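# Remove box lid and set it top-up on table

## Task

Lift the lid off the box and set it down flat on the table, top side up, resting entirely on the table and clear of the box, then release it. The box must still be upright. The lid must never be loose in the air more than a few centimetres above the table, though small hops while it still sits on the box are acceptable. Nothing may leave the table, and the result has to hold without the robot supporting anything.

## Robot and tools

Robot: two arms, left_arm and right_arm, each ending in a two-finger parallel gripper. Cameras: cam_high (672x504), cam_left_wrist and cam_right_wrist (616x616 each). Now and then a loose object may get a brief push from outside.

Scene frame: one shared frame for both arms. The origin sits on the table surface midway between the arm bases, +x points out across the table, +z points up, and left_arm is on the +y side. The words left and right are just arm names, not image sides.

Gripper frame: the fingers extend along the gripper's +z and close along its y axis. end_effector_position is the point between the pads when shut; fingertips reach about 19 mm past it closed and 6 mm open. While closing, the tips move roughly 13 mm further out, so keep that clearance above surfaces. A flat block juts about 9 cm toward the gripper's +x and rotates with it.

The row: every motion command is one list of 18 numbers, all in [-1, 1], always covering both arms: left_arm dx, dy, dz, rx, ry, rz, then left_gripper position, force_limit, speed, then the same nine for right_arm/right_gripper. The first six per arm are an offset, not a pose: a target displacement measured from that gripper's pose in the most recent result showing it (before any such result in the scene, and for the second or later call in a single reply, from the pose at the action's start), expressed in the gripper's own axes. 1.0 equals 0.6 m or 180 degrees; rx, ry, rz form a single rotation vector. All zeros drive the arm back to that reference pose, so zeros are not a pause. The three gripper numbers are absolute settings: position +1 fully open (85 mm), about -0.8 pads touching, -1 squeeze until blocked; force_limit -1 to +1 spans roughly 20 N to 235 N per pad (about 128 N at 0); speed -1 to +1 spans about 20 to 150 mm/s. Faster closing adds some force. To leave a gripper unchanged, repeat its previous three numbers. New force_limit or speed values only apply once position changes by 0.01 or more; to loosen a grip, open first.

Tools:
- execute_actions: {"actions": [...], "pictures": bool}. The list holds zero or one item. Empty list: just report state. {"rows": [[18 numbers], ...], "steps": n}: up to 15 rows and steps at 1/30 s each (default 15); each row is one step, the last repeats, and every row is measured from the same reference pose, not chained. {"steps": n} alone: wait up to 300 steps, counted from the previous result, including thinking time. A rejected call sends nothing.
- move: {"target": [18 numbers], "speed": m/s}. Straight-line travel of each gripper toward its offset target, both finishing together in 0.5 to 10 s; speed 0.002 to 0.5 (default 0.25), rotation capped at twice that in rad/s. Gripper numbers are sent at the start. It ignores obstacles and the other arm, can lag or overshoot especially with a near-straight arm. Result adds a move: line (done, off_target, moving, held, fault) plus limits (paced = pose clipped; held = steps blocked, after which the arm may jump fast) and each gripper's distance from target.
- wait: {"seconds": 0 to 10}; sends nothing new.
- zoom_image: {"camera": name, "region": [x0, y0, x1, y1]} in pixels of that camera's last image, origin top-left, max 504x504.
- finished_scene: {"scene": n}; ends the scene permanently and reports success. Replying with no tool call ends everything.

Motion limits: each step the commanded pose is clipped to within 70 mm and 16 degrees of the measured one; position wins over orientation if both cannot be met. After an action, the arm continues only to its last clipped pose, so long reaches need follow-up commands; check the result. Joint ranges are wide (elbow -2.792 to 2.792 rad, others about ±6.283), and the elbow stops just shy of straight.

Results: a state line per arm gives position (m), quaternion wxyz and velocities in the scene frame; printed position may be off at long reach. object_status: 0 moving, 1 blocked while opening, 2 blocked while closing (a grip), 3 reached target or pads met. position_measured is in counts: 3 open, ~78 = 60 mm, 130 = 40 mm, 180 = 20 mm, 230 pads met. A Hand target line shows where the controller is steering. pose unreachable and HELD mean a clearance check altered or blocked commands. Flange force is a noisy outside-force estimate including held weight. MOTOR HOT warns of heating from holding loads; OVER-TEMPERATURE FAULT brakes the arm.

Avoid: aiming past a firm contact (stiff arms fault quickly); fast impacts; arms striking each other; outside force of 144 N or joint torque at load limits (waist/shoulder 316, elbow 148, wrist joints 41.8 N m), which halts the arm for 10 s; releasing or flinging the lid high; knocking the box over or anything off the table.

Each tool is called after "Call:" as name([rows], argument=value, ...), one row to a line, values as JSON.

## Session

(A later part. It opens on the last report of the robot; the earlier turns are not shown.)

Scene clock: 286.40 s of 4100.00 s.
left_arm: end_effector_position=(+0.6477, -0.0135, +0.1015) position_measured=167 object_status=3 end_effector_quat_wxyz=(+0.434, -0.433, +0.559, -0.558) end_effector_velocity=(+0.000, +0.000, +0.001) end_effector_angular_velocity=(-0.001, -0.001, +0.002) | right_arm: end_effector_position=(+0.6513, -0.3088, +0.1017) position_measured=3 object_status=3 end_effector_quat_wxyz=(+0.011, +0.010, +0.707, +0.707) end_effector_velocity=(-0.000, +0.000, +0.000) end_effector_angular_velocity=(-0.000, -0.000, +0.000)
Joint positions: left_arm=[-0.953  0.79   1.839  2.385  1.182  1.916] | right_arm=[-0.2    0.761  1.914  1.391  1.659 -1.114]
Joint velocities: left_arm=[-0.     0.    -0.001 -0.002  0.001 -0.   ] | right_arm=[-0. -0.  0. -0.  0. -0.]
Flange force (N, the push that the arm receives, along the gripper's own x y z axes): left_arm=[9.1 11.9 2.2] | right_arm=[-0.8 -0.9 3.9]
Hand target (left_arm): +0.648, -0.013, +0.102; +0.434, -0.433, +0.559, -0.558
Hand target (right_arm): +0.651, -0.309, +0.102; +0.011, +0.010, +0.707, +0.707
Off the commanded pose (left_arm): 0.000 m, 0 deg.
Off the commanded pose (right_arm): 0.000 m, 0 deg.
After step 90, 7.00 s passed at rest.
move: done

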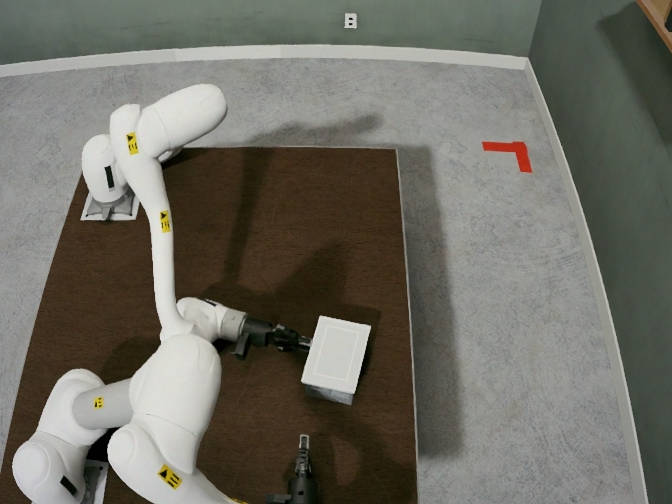

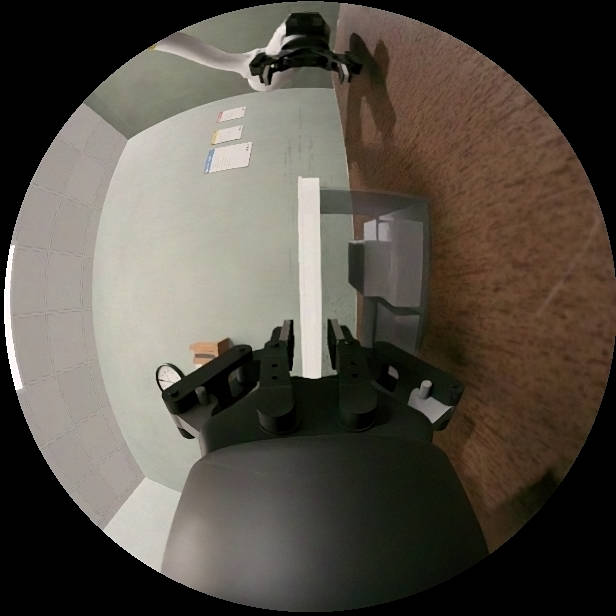

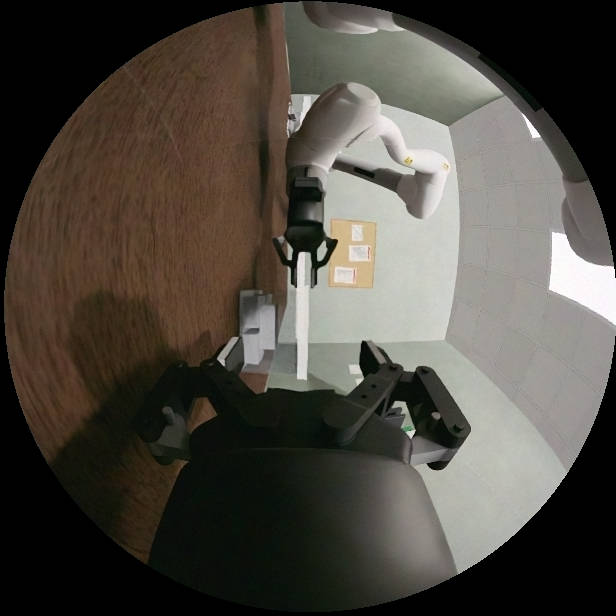

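Call:
move(target=[0,0,0.0067,0,0,0,-0.3,0,0, 0,0,0,0,0,0,1,0,0], speed=0.01)

Call:
zoom_image(camera="cam_right_wrist", region=[250, 230, 350, 330])

Call:
zoom_image(camera="cam_high", region=[250, 300, 390, 420])

Call:
zoom_image(camera="cam_left_wrist", region=[250, 250, 390, 390])

Scene clock: 297.60 s of 4100.00 s.
left_arm: end_effector_position=(+0.6516, -0.0145, +0.1015) position_measured=167 object_status=3 end_effector_quat_wxyz=(+0.434, -0.433, +0.559, -0.558) end_effector_velocity=(-0.001, -0.001, -0.000) end_effector_angular_velocity=(-0.001, +0.001, -0.001) | right_arm: end_effector_position=(+0.6513, -0.3088, +0.1017) position_measured=3 object_status=3 end_effector_quat_wxyz=(+0.011, +0.010, +0.707, +0.707) end_effector_velocity=(-0.000, +0.000, -0.000) end_effector_angular_velocity=(-0.000, +0.000, +0.001)
Joint positions: left_arm=[-0.949  0.793  1.832  2.387  1.178  1.918] | right_arm=[-0.2    0.761  1.914  1.391  1.659 -1.114]
Joint velocities: left_arm=[-0.001 -0.    -0.    -0.001 -0.001 -0.   ] | right_arm=[ 0.     0.    -0.    -0.001  0.    -0.   ]
Flange force (N, the push that the arm receives, along the gripper's own x y z axes): left_arm=[7.0 11.9 -5.0] | right_arm=[-5.4 -2.5 2.8]
Hand target (left_arm): +0.652, -0.014, +0.102; +0.434, -0.433, +0.559, -0.558
Hand target (right_arm): +0.651, -0.309, +0.102; +0.011, +0.010, +0.707, +0.707
Off the commanded pose (left_arm): 0.000 m, 0 deg.
Off the commanded pose (right_arm): 0.000 m, 0 deg.
After step 90, 7.50 s passed at rest.
move: done

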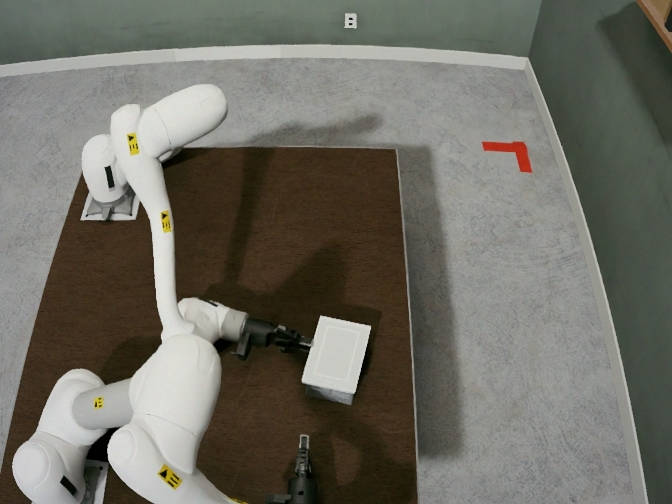

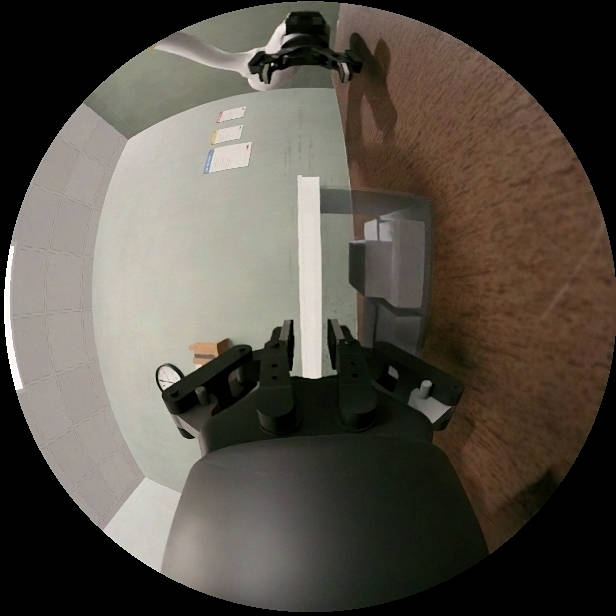

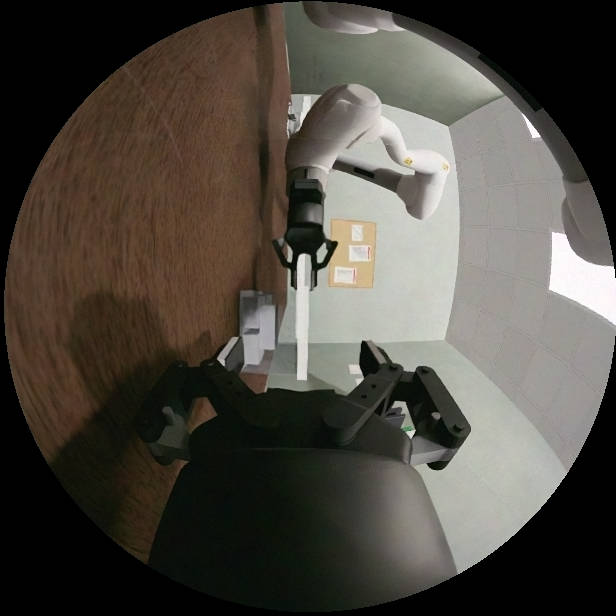

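Region (250, 230, 350, 330) of cam_right_wrist's 616x616 image, scaled by 5.040, with more detail than that image has.

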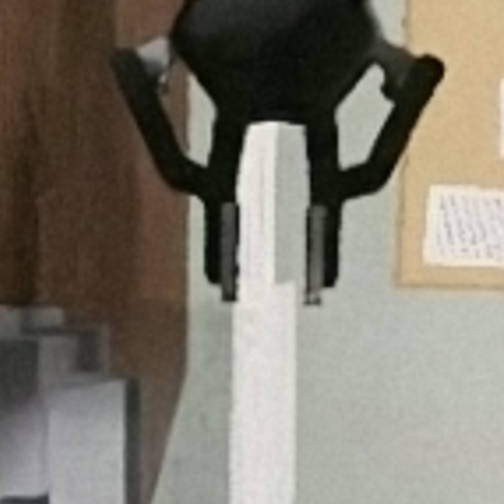

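Region (250, 300, 390, 420) of cam_high's 672x504 image, scaled by 3.600, with more detail than that image has; it fills the top 432 rows of this view, and the rest is white.

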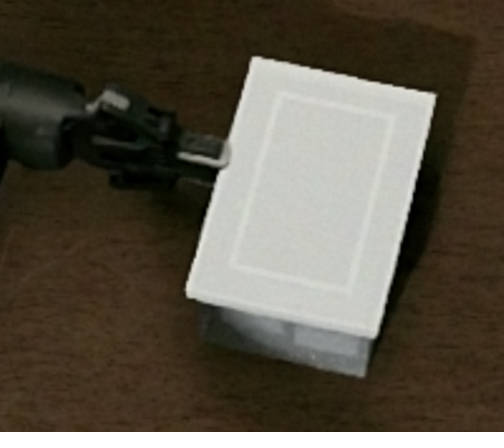

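Region (250, 250, 390, 390) of cam_left_wrist's 616x616 image, scaled by 3.600, with more detail than that image has.

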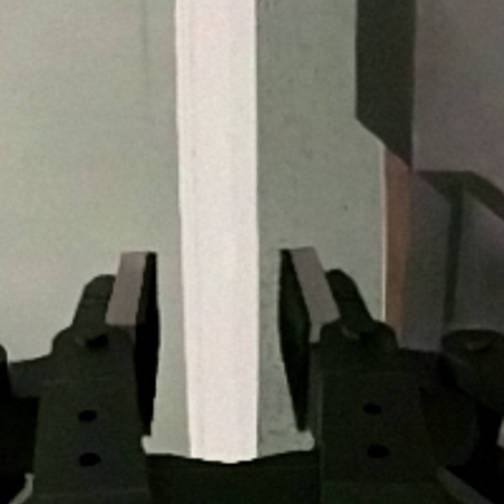

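Call:
move(target=[0,0,-0.001,0,0,0,-1,0.0,-0.6, 0,0,0,0,0,0,1,0,0], speed=0.01)

Call:
zoom_image(camera="cam_right_wrist", region=[250, 230, 350, 330])

Call:
zoom_image(camera="cam_high", region=[250, 300, 390, 420])

Call:
zoom_image(camera="cam_left_wrist", region=[250, 250, 390, 390])

Scene clock: 312.70 s of 4100.00 s.
left_arm: end_effector_position=(+0.6510, -0.0143, +0.1015) position_measured=202 object_status=2 end_effector_quat_wxyz=(+0.434, -0.433, +0.559, -0.558) end_effector_velocity=(-0.000, +0.000, -0.000) end_effector_angular_velocity=(-0.001, -0.000, -0.000) | right_arm: end_effector_position=(+0.6513, -0.3088, +0.1017) position_measured=3 object_status=3 end_effector_quat_wxyz=(+0.011, +0.010, +0.707, +0.707) end_effector_velocity=(-0.000, +0.000, +0.000) end_effector_angular_velocity=(-0.001, -0.001, +0.001)
Joint positions: left_arm=[-0.95   0.793  1.833  2.387  1.178  1.918] | right_arm=[-0.2    0.761  1.914  1.391  1.659 -1.114]
Joint velocities: left_arm=[-0.     0.     0.001  0.     0.001 -0.001] | right_arm=[ 0.    -0.001 -0.    -0.001 -0.    -0.   ]
Flange force (N, the push that the arm receives, along the gripper's own x y z axes): left_arm=[8.2 9.7 0.1] | right_arm=[0.5 0.9 4.9]
Hand target (left_arm): +0.651, -0.014, +0.102; +0.434, -0.433, +0.559, -0.558
Hand target (right_arm): +0.651, -0.309, +0.102; +0.011, +0.010, +0.707, +0.707
Off the commanded pose (left_arm): 0.000 m, 0 deg.
Off the commanded pose (right_arm): 0.000 m, 0 deg.
After step 90, 11.40 s passed at rest.
move: done

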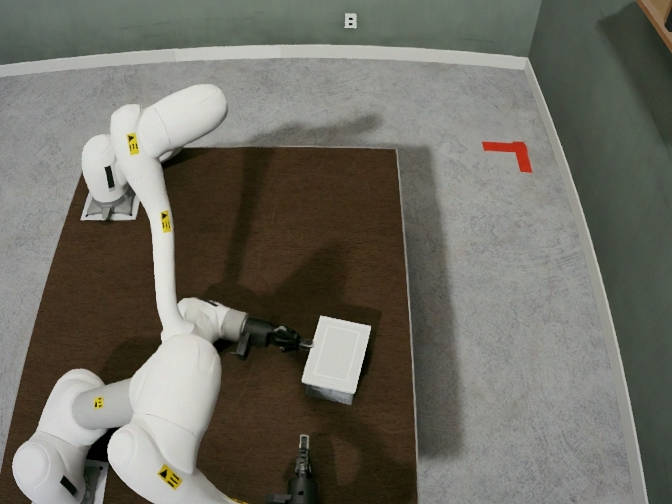

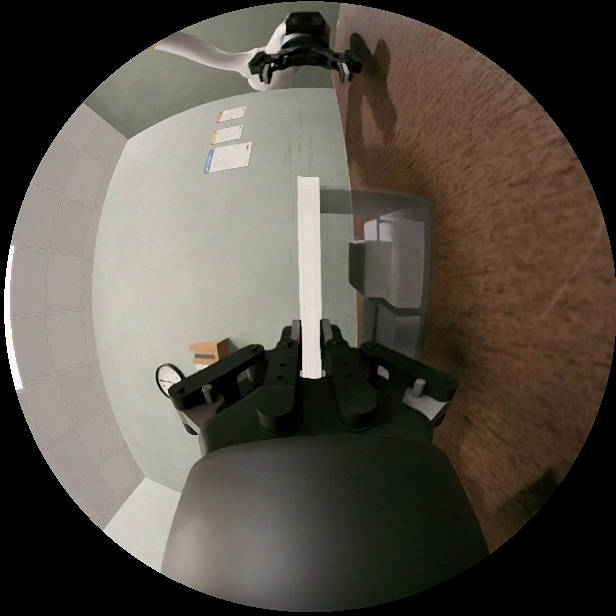

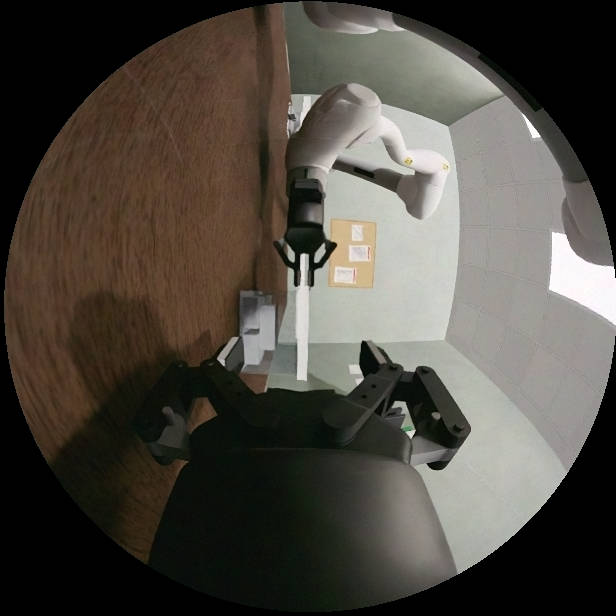

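Region (250, 230, 350, 330) of cam_right_wrist's 616x616 image, scaled by 5.040, with more detail than that image has.

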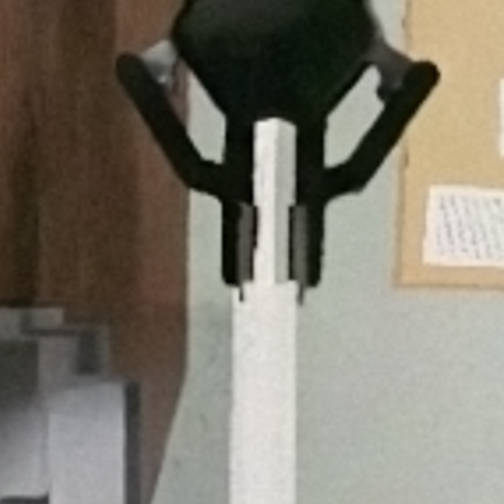

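Region (250, 300, 390, 420) of cam_high's 672x504 image, scaled by 3.600, with more detail than that image has; it fills the top 432 rows of this view, and the rest is white.

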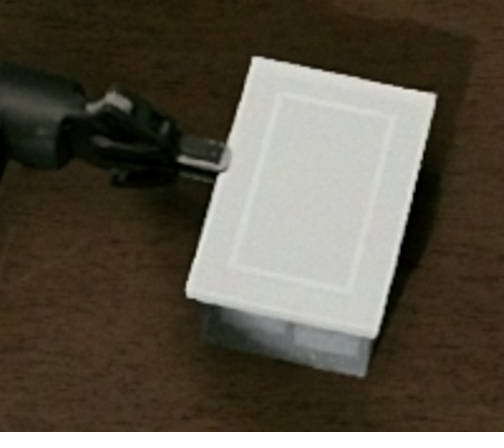

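Region (250, 250, 390, 390) of cam_left_wrist's 616x616 image, scaled by 3.600, with more detail than that image has.

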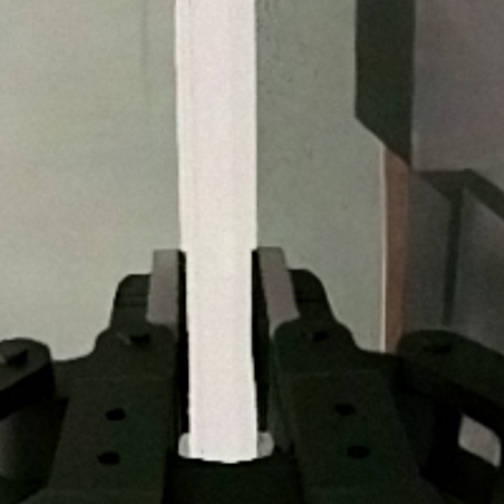

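Call:
move(target=[0,-0.0133,0,0,0,0,-1,0.0,-0.6, 0,0,0,0,0,0,1,0,0], speed=0.01)

Call:
zoom_image(camera="cam_right_wrist", region=[220, 230, 380, 390])

Call:
zoom_image(camera="cam_left_wrist", region=[230, 160, 450, 390])

Scene clock: 322.10 s of 4100.00 s.
left_arm: end_effector_position=(+0.6510, -0.0144, +0.1095) position_measured=202 object_status=2 end_effector_quat_wxyz=(+0.434, -0.433, +0.559, -0.558) end_effector_velocity=(-0.001, -0.001, -0.000) end_effector_angular_velocity=(-0.000, +0.000, -0.001) | right_arm: end_effector_position=(+0.6513, -0.3088, +0.1017) position_measured=3 object_status=3 end_effector_quat_wxyz=(+0.011, +0.010, +0.707, +0.707) end_effector_velocity=(+0.000, -0.000, +0.000) end_effector_angular_velocity=(-0.000, -0.001, +0.000)
Joint positions: left_arm=[-0.95   0.781  1.834  2.384  1.171  1.926] | right_arm=[-0.2    0.761  1.914  1.391  1.659 -1.114]
Joint velocities: left_arm=[-0.001 -0.     0.001  0.     0.    -0.001] | right_arm=[-0. -0. -0. -0. -0. -0.]
Flange force (N, the push that the arm receives, along the gripper's own x y z axes): left_arm=[10.2 16.3 5.3] | right_arm=[-4.7 -3.0 3.1]
Hand target (left_arm): +0.651, -0.014, +0.110; +0.434, -0.433, +0.559, -0.558
Hand target (right_arm): +0.651, -0.309, +0.102; +0.011, +0.010, +0.707, +0.707
Off the commanded pose (left_arm): 0.000 m, 0 deg.
Off the commanded pose (right_arm): 0.000 m, 0 deg.
After step 90, 5.37 s passed at rest.
move: done

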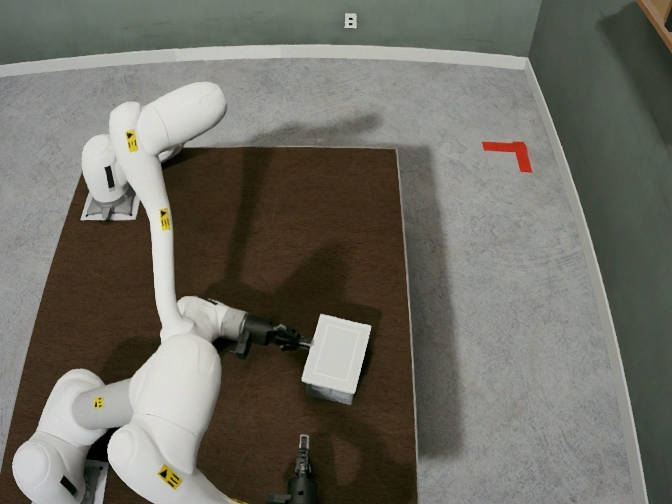

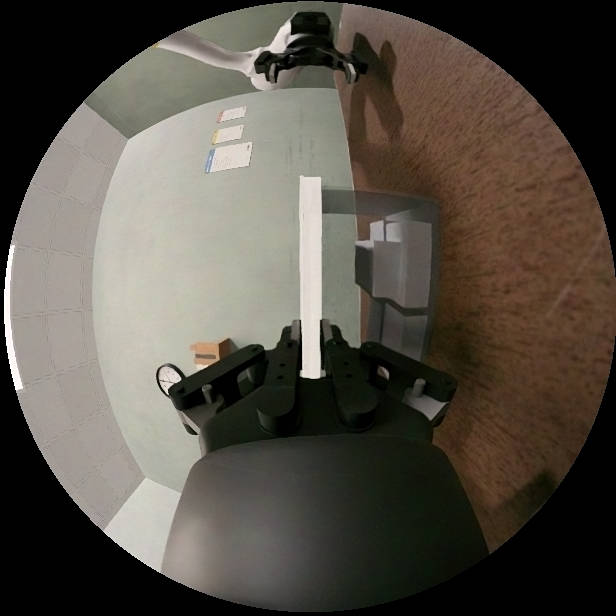

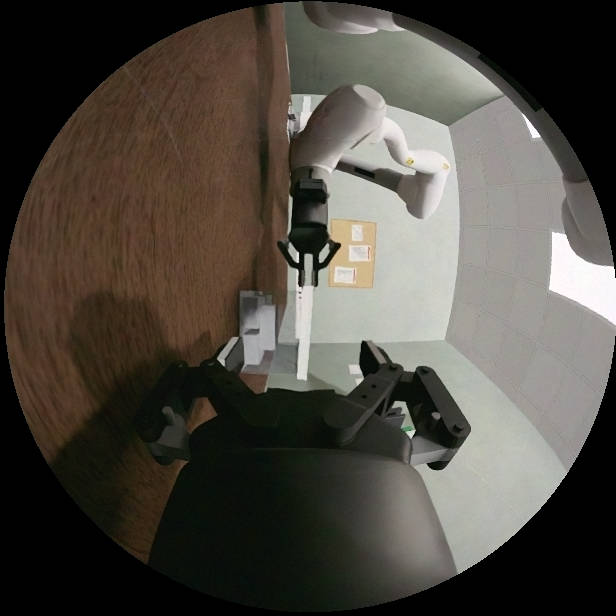

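Region (220, 230, 380, 390) of cam_right_wrist's 616x616 image, scaled by 3.150, with more detail than that image has.

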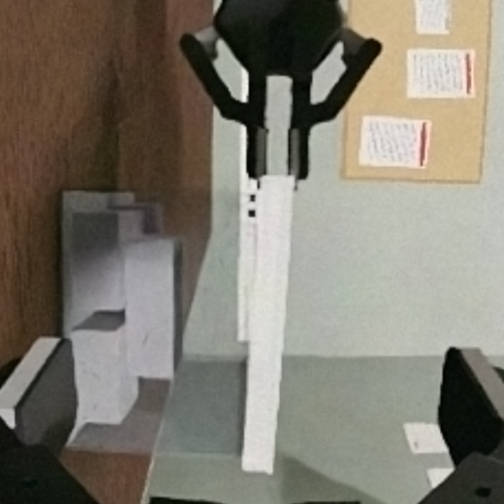

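Region (230, 160, 450, 390) of cam_left_wrist's 616x616 image, scaled by 2.191, with more detail than that image has; it fills the left 482 columns of this view, and the rest is white.

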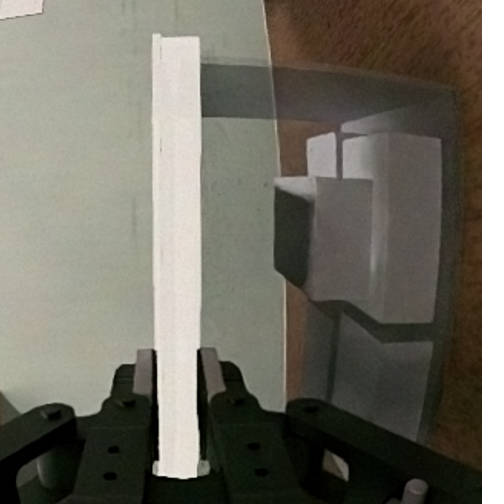

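Call:
move(target=[0,0.0133,0,0,0,0,-1,0.0,-0.6, 0,0,0,0,0,0,1,0,0], speed=0.01)

Call:
move(target=[0,0,0,0,0,0,-0.3,0.0,-0.6, 0,0,0,0,0,0,1,0,0], speed=0.01)

Call:
move(target=[0,0,-0.1,0,0,0,-0.3,0.0,-0.6, 0,0,0,0,0,0,1,0,0], speed=0.08)

Scene clock: 443.13 s of 4100.00 s.
left_arm: end_effector_position=(+0.6510, -0.0143, +0.1016) position_measured=202 object_status=2 end_effector_quat_wxyz=(+0.434, -0.433, +0.559, -0.558) end_effector_velocity=(-0.000, -0.001, +0.000) end_effector_angular_velocity=(-0.000, -0.001, -0.001) | right_arm: end_effector_position=(+0.6513, -0.3088, +0.1017) position_measured=3 object_status=3 end_effector_quat_wxyz=(+0.011, +0.010, +0.707, +0.707) end_effector_velocity=(+0.001, -0.000, +0.000) end_effector_angular_velocity=(+0.001, -0.000, -0.001)
Joint positions: left_arm=[-0.95   0.793  1.833  2.387  1.178  1.918] | right_arm=[-0.2    0.761  1.914  1.391  1.659 -1.114]
Joint velocities: left_arm=[-0.001  0.    -0.     0.     0.001  0.   ] | right_arm=[ 0.    -0.    -0.     0.001 -0.     0.   ]
Flange force (N, the push that the arm receives, along the gripper's own x y z axes): left_arm=[7.1 11.0 2.0] | right_arm=[-0.6 1.0 2.4]
Hand target (left_arm): +0.651, -0.014, +0.102; +0.434, -0.433, +0.559, -0.558
Hand target (right_arm): +0.651, -0.309, +0.102; +0.011, +0.010, +0.707, +0.707
Off the commanded pose (left_arm): 0.000 m, 0 deg.
Off the commanded pose (right_arm): 0.000 m, 0 deg.
After step 90, 117.00 s passed at rest.
move: done

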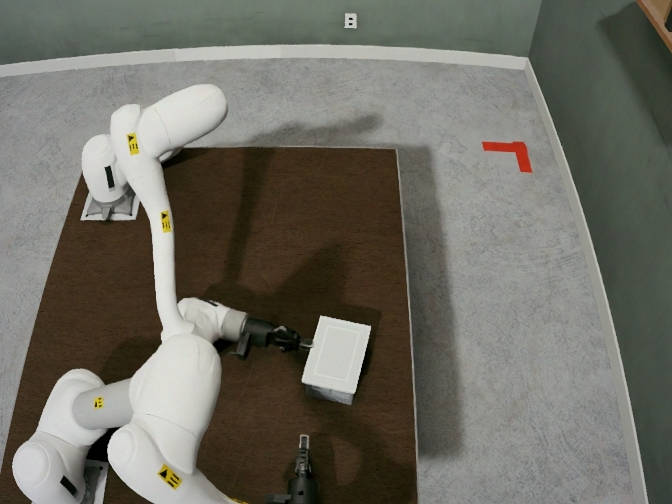

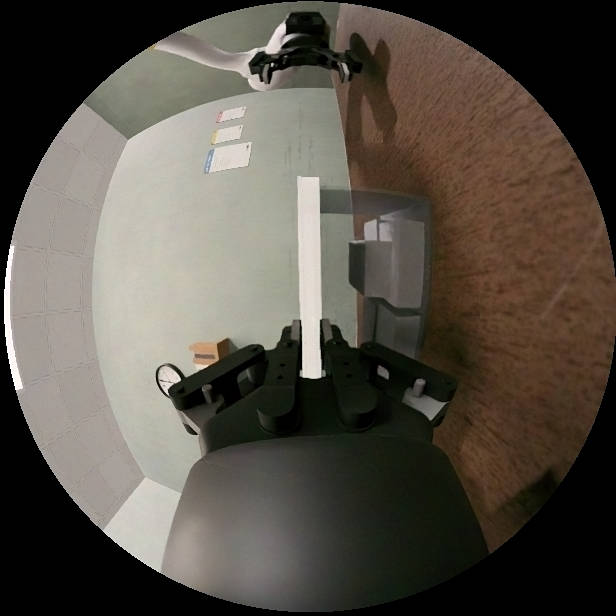

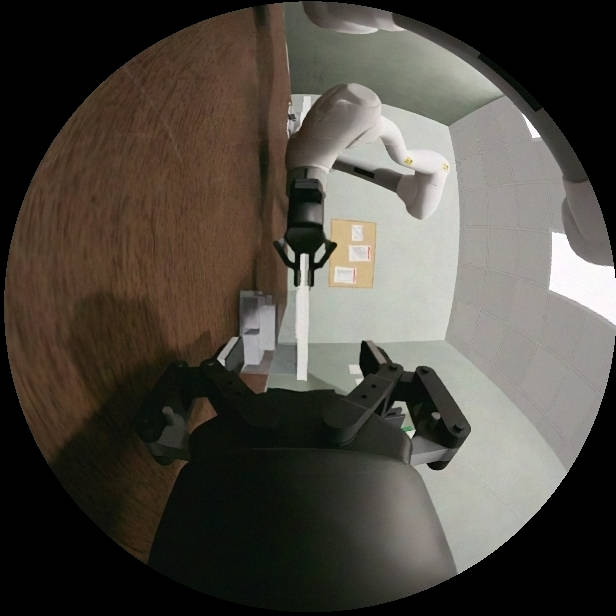

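Scene clock: 443.77 s of 4100.00 s.
left_arm: end_effector_position=(+0.6510, -0.0143, +0.1016) position_measured=167 object_status=0 end_effector_quat_wxyz=(+0.434, -0.433, +0.559, -0.558) end_effector_velocity=(-0.001, -0.001, -0.001) end_effector_angular_velocity=(+0.001, +0.001, -0.001) | right_arm: end_effector_position=(+0.6513, -0.3088, +0.1017) position_measured=3 object_status=3 end_effector_quat_wxyz=(+0.011, +0.010, +0.707, +0.707) end_effector_velocity=(-0.000, -0.000, -0.000) end_effector_angular_velocity=(-0.000, +0.000, +0.001)
Joint positions: left_arm=[-0.95   0.793  1.833  2.387  1.178  1.918] | right_arm=[-0.2    0.761  1.914  1.391  1.659 -1.114]
Joint velocities: left_arm=[-0.001  0.     0.001 -0.    -0.     0.   ] | right_arm=[-0.    -0.     0.    -0.001 -0.     0.   ]
Flange force (N, the push that the arm receives, along the gripper's own x y z axes): left_arm=[5.3 12.3 3.4] | right_arm=[-0.1 0.5 3.0]
Hand target (left_arm): +0.651, -0.014, +0.102; +0.434, -0.433, +0.559, -0.558
Hand target (right_arm): +0.651, -0.309, +0.102; +0.011, +0.010, +0.707, +0.707
Off the commanded pose (left_arm): 0.000 m, 0 deg.
Off the commanded pose (right_arm): 0.000 m, 0 deg.
move: done

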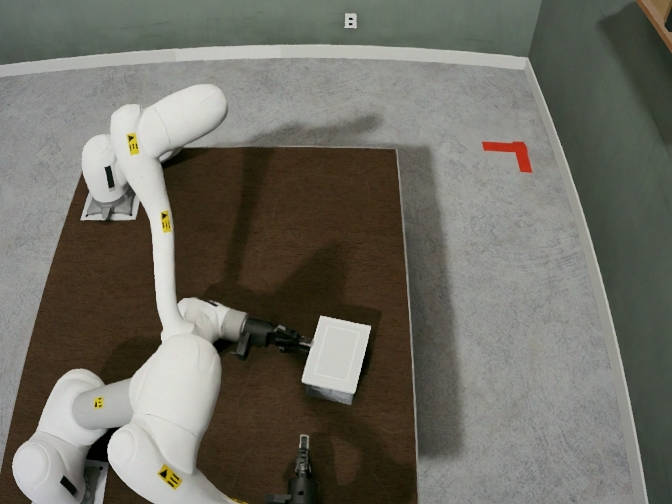

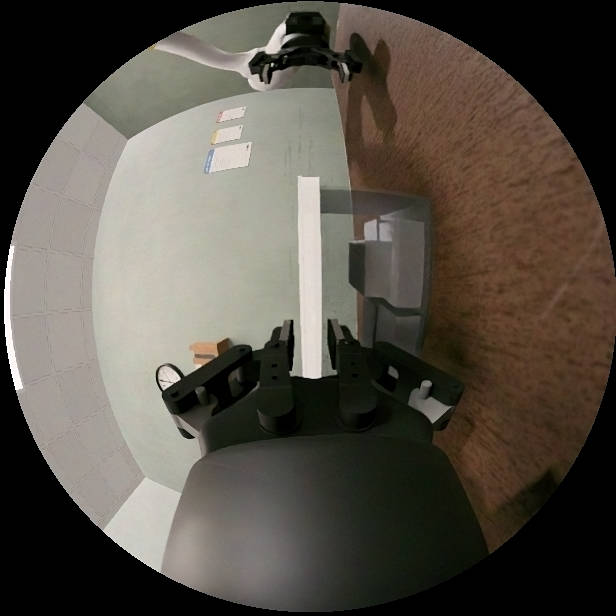

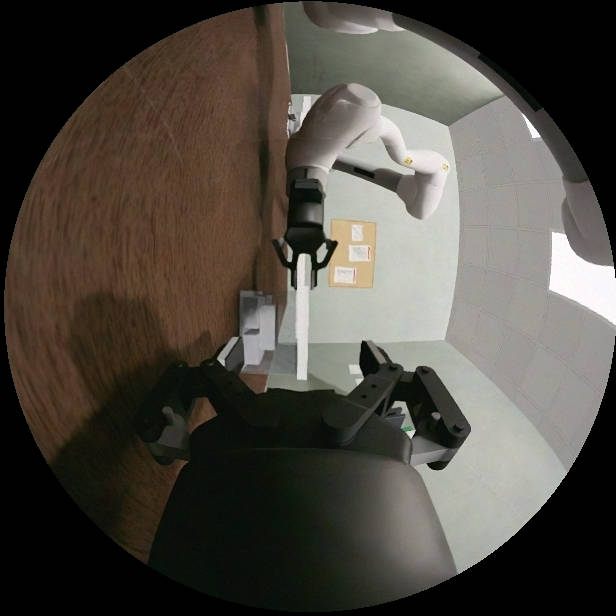

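Scene clock: 444.80 s of 4100.00 s.
left_arm: end_effector_position=(+0.5929, +0.0006, +0.1015) position_measured=167 object_status=3 end_effector_quat_wxyz=(+0.434, -0.433, +0.559, -0.558) end_effector_velocity=(+0.000, +0.000, -0.001) end_effector_angular_velocity=(+0.001, +0.002, +0.001) | right_arm: end_effector_position=(+0.6513, -0.3088, +0.1017) position_measured=3 object_status=3 end_effector_quat_wxyz=(+0.011, +0.010, +0.707, +0.707) end_effector_velocity=(-0.001, +0.000, +0.000) end_effector_angular_velocity=(-0.001, -0.000, +0.001)
Joint positions: left_arm=[-1.006  0.755  1.932  2.346  1.241  1.892] | right_arm=[-0.2    0.761  1.914  1.391  1.659 -1.114]
Joint velocities: left_arm=[ 0.001 -0.     0.    -0.    -0.002  0.   ] | right_arm=[ 0.    -0.001  0.    -0.001  0.    -0.   ]
Flange force (N, the push that the arm receives, along the gripper's own x y z axes): left_arm=[6.3 10.4 0.7] | right_arm=[1.3 -0.1 0.1]
Hand target (left_arm): +0.593, +0.001, +0.102; +0.434, -0.433, +0.559, -0.558
Hand target (right_arm): +0.651, -0.309, +0.102; +0.011, +0.010, +0.707, +0.707
Off the commanded pose (left_arm): 0.000 m, 0 deg.
Off the commanded pose (right_arm): 0.000 m, 0 deg.
move: done

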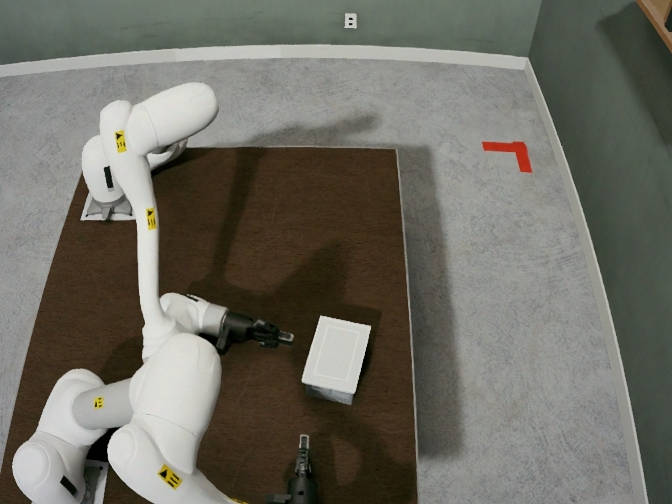

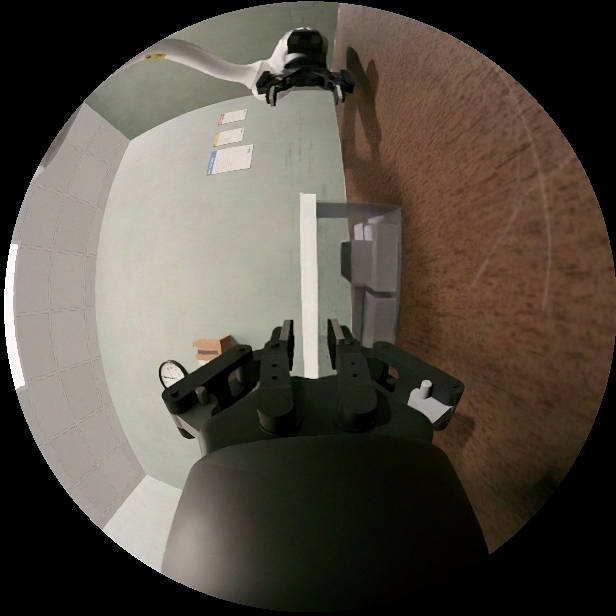

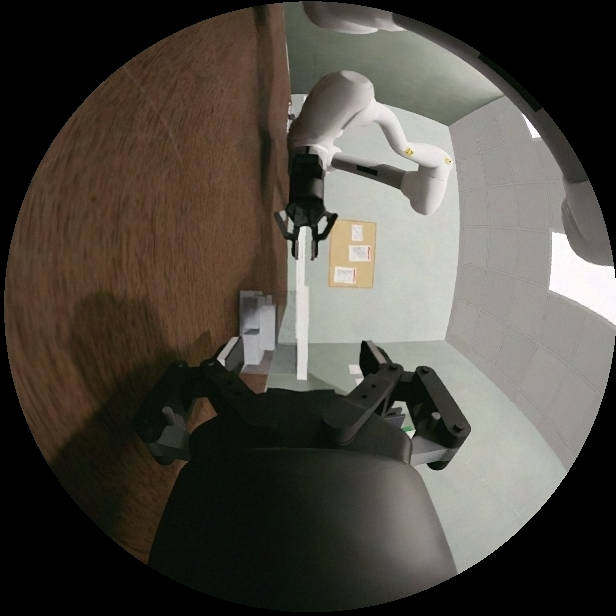

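Call:
move(target=[-0.3167,0,0,0,0.5,0,-0.3,0.0,-0.6, -0.0565,0,0.1695,0,-0.0711,0,-0.3,0,0], speed=0.2)

Call:
move(target=[-0.2407,0,0.0189,0,0,0,-0.3,0.0,-0.6, 0,0,0,0,0,0,-0.3,0,0], speed=0.2)

Scene clock: 487.77 s of 4100.00 s.
left_arm: end_effector_position=(+0.6207, +0.1084, +0.1021) position_measured=167 object_status=3 end_effector_quat_wxyz=(+0.143, -0.142, +0.694, -0.691) end_effector_velocity=(-0.000, -0.000, +0.000) end_effector_angular_velocity=(-0.001, -0.001, -0.001) | right_arm: end_effector_position=(+0.6881, -0.2080, +0.1019) position_measured=167 object_status=3 end_effector_quat_wxyz=(+0.090, +0.089, +0.702, +0.701) end_effector_velocity=(+0.000, -0.000, +0.000) end_effector_angular_velocity=(+0.000, -0.001, -0.000)
Joint positions: left_arm=[-0.443  0.729  1.999  3.92   1.265  1.287] | right_arm=[-0.041  0.732  1.996  1.738  1.498 -1.164]
Joint velocities: left_arm=[ 0.    -0.    -0.     0.001  0.001  0.001] | right_arm=[ 0.    -0.    -0.     0.001 -0.    -0.   ]
Flange force (N, the push that the arm receives, along the gripper's own x y z axes): left_arm=[-1.9 -22.6 -0.7] | right_arm=[3.2 2.8 4.9]
Hand target (left_arm): +0.621, +0.108, +0.102; +0.143, -0.142, +0.694, -0.691
Hand target (right_arm): +0.688, -0.208, +0.102; +0.090, +0.089, +0.702, +0.701
Off the commanded pose (left_arm): 0.079 m, 38 deg.
Off the commanded pose (right_arm): 0.000 m, 0 deg.
FORCE FAULT: contact force on the left arm reached its limit, and that arm stopped for 10 seconds. The contact can be on any part of that arm, not only on its tool. That arm's remaining commands of this call were not run. That arm holds still and accepts commands again. Move the arm away from the contact; if what it grips holds it there, let go first. Pushing or pulling that hard again can fault the arm again.
After step 90, 27.50 s passed at rest.
move: fault (left_arm)

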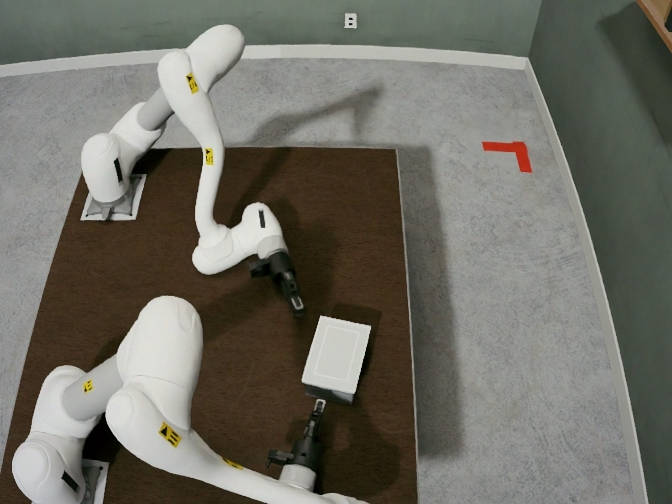

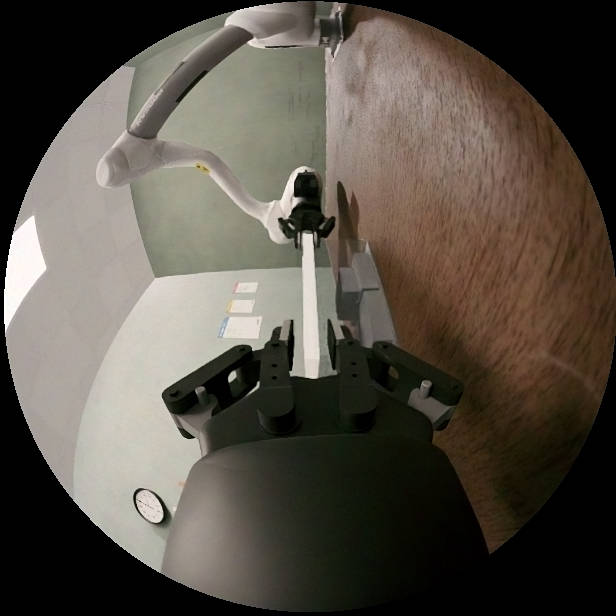

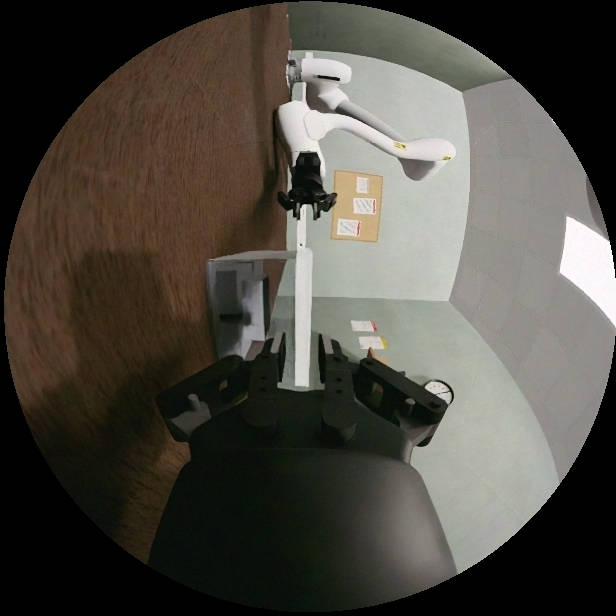

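not run: a fault stop came before this call.

Call:
move(target=[-0.324,-0.4132,-0.2083,0,-0.2546,0,-0.3,0.0,-0.6, 0,0,0,0,0,0,-0.3,0,0], speed=0.2)

Scene clock: 569.90 s of 4100.00 s.
left_arm: end_effector_position=(+0.7491, +0.2992, +0.3508) position_measured=167 object_status=3 end_effector_quat_wxyz=(+0.402, -0.400, +0.583, -0.582) end_effector_velocity=(+0.000, -0.000, +0.000) end_effector_angular_velocity=(+0.001, -0.001, -0.000) | right_arm: end_effector_position=(+0.6881, -0.2080, +0.1019) position_measured=167 object_status=3 end_effector_quat_wxyz=(+0.090, +0.089, +0.702, +0.701) end_effector_velocity=(-0.000, +0.000, -0.000) end_effector_angular_velocity=(-0.001, +0.000, +0.001)
Joint positions: left_arm=[-0.431  0.324  2.017  3.063  0.772  1.629] | right_arm=[-0.041  0.732  1.996  1.738  1.498 -1.164]
Joint velocities: left_arm=[-0.    -0.    -0.     0.     0.     0.002] | right_arm=[-0.     0.     0.    -0.002  0.    -0.   ]
Flange force (N, the push that the arm receives, along the gripper's own x y z axes): left_arm=[5.4 9.4 10.1] | right_arm=[0.8 -1.6 3.5]
Hand target (left_arm): +0.749, +0.299, +0.351; +0.402, -0.400, +0.583, -0.582
Hand target (right_arm): +0.688, -0.208, +0.102; +0.090, +0.089, +0.702, +0.701
Off the commanded pose (left_arm): 0.001 m, 0 deg.
Off the commanded pose (right_arm): 0.000 m, 0 deg.
After step 90, 76.80 s passed at rest.
move: done

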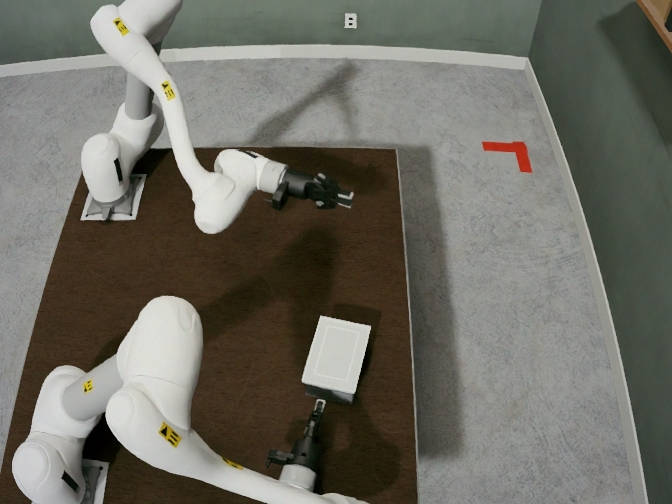

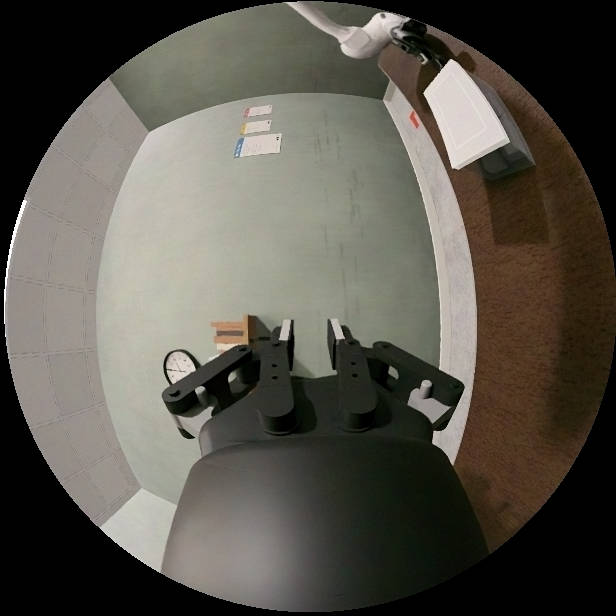

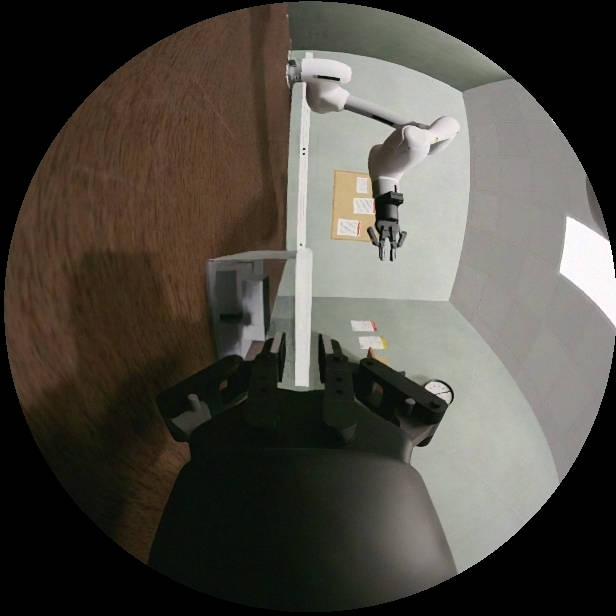

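Call:
move(target=[0,0,0,0,0.012,0,-0.3,0.0,-0.6, 0,0,0,0,0,0,-0.3,0,0], speed=0.1)

Scene clock: 584.03 s of 4100.00 s.
left_arm: end_effector_position=(+0.7491, +0.2992, +0.3508) position_measured=167 object_status=3 end_effector_quat_wxyz=(+0.391, -0.389, +0.590, -0.589) end_effector_velocity=(+0.000, -0.000, +0.001) end_effector_angular_velocity=(+0.000, -0.001, -0.000) | right_arm: end_effector_position=(+0.6881, -0.2080, +0.1019) position_measured=167 object_status=3 end_effector_quat_wxyz=(+0.090, +0.089, +0.702, +0.701) end_effector_velocity=(+0.000, +0.000, +0.000) end_effector_angular_velocity=(-0.000, -0.001, +0.000)
Joint positions: left_arm=[-0.413  0.325  2.016  3.144  0.77   1.571] | right_arm=[-0.041  0.732  1.996  1.738  1.498 -1.164]
Joint velocities: left_arm=[ 0.    -0.    -0.001  0.001  0.     0.001] | right_arm=[ 0.    -0.    -0.001 -0.    -0.    -0.   ]
Flange force (N, the push that the arm receives, along the gripper's own x y z axes): left_arm=[5.5 10.7 8.3] | right_arm=[-0.7 -1.8 4.1]
Hand target (left_arm): +0.749, +0.299, +0.351; +0.391, -0.389, +0.590, -0.589
Hand target (right_arm): +0.688, -0.208, +0.102; +0.090, +0.089, +0.702, +0.701
Off the commanded pose (left_arm): 0.000 m, 0 deg.
Off the commanded pose (right_arm): 0.000 m, 0 deg.
After step 90, 10.43 s passed at rest.
move: done

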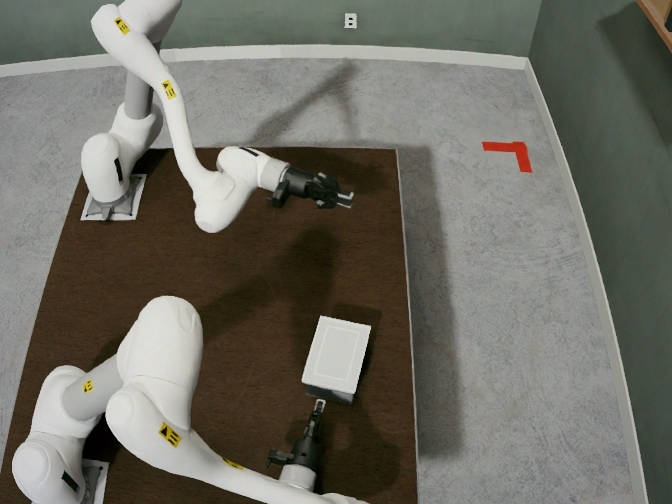

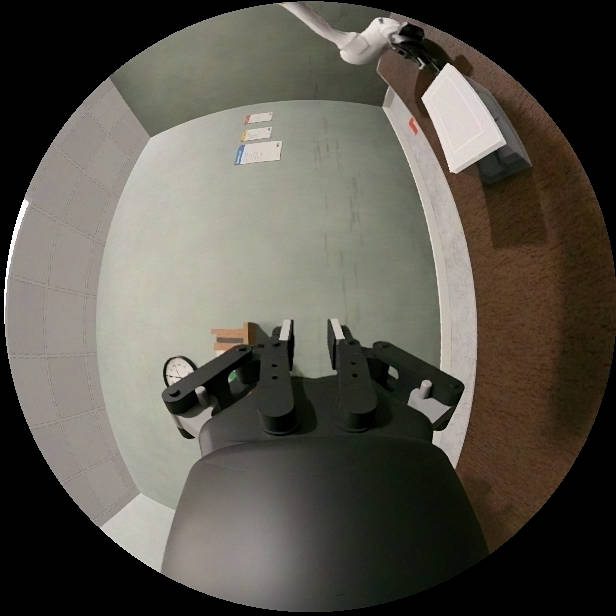

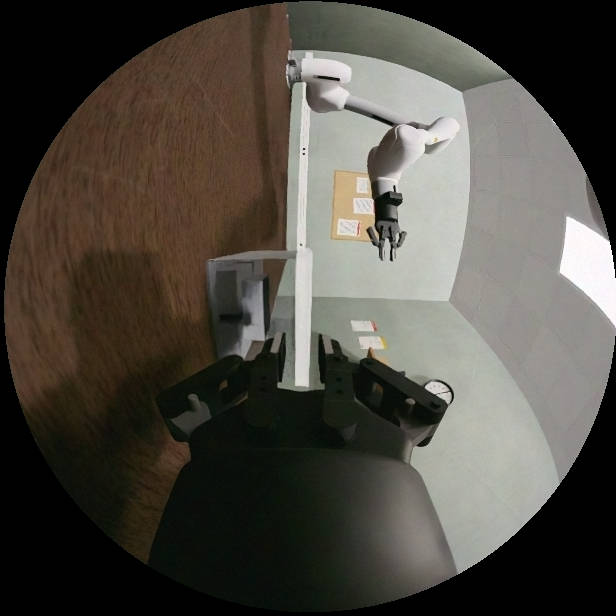

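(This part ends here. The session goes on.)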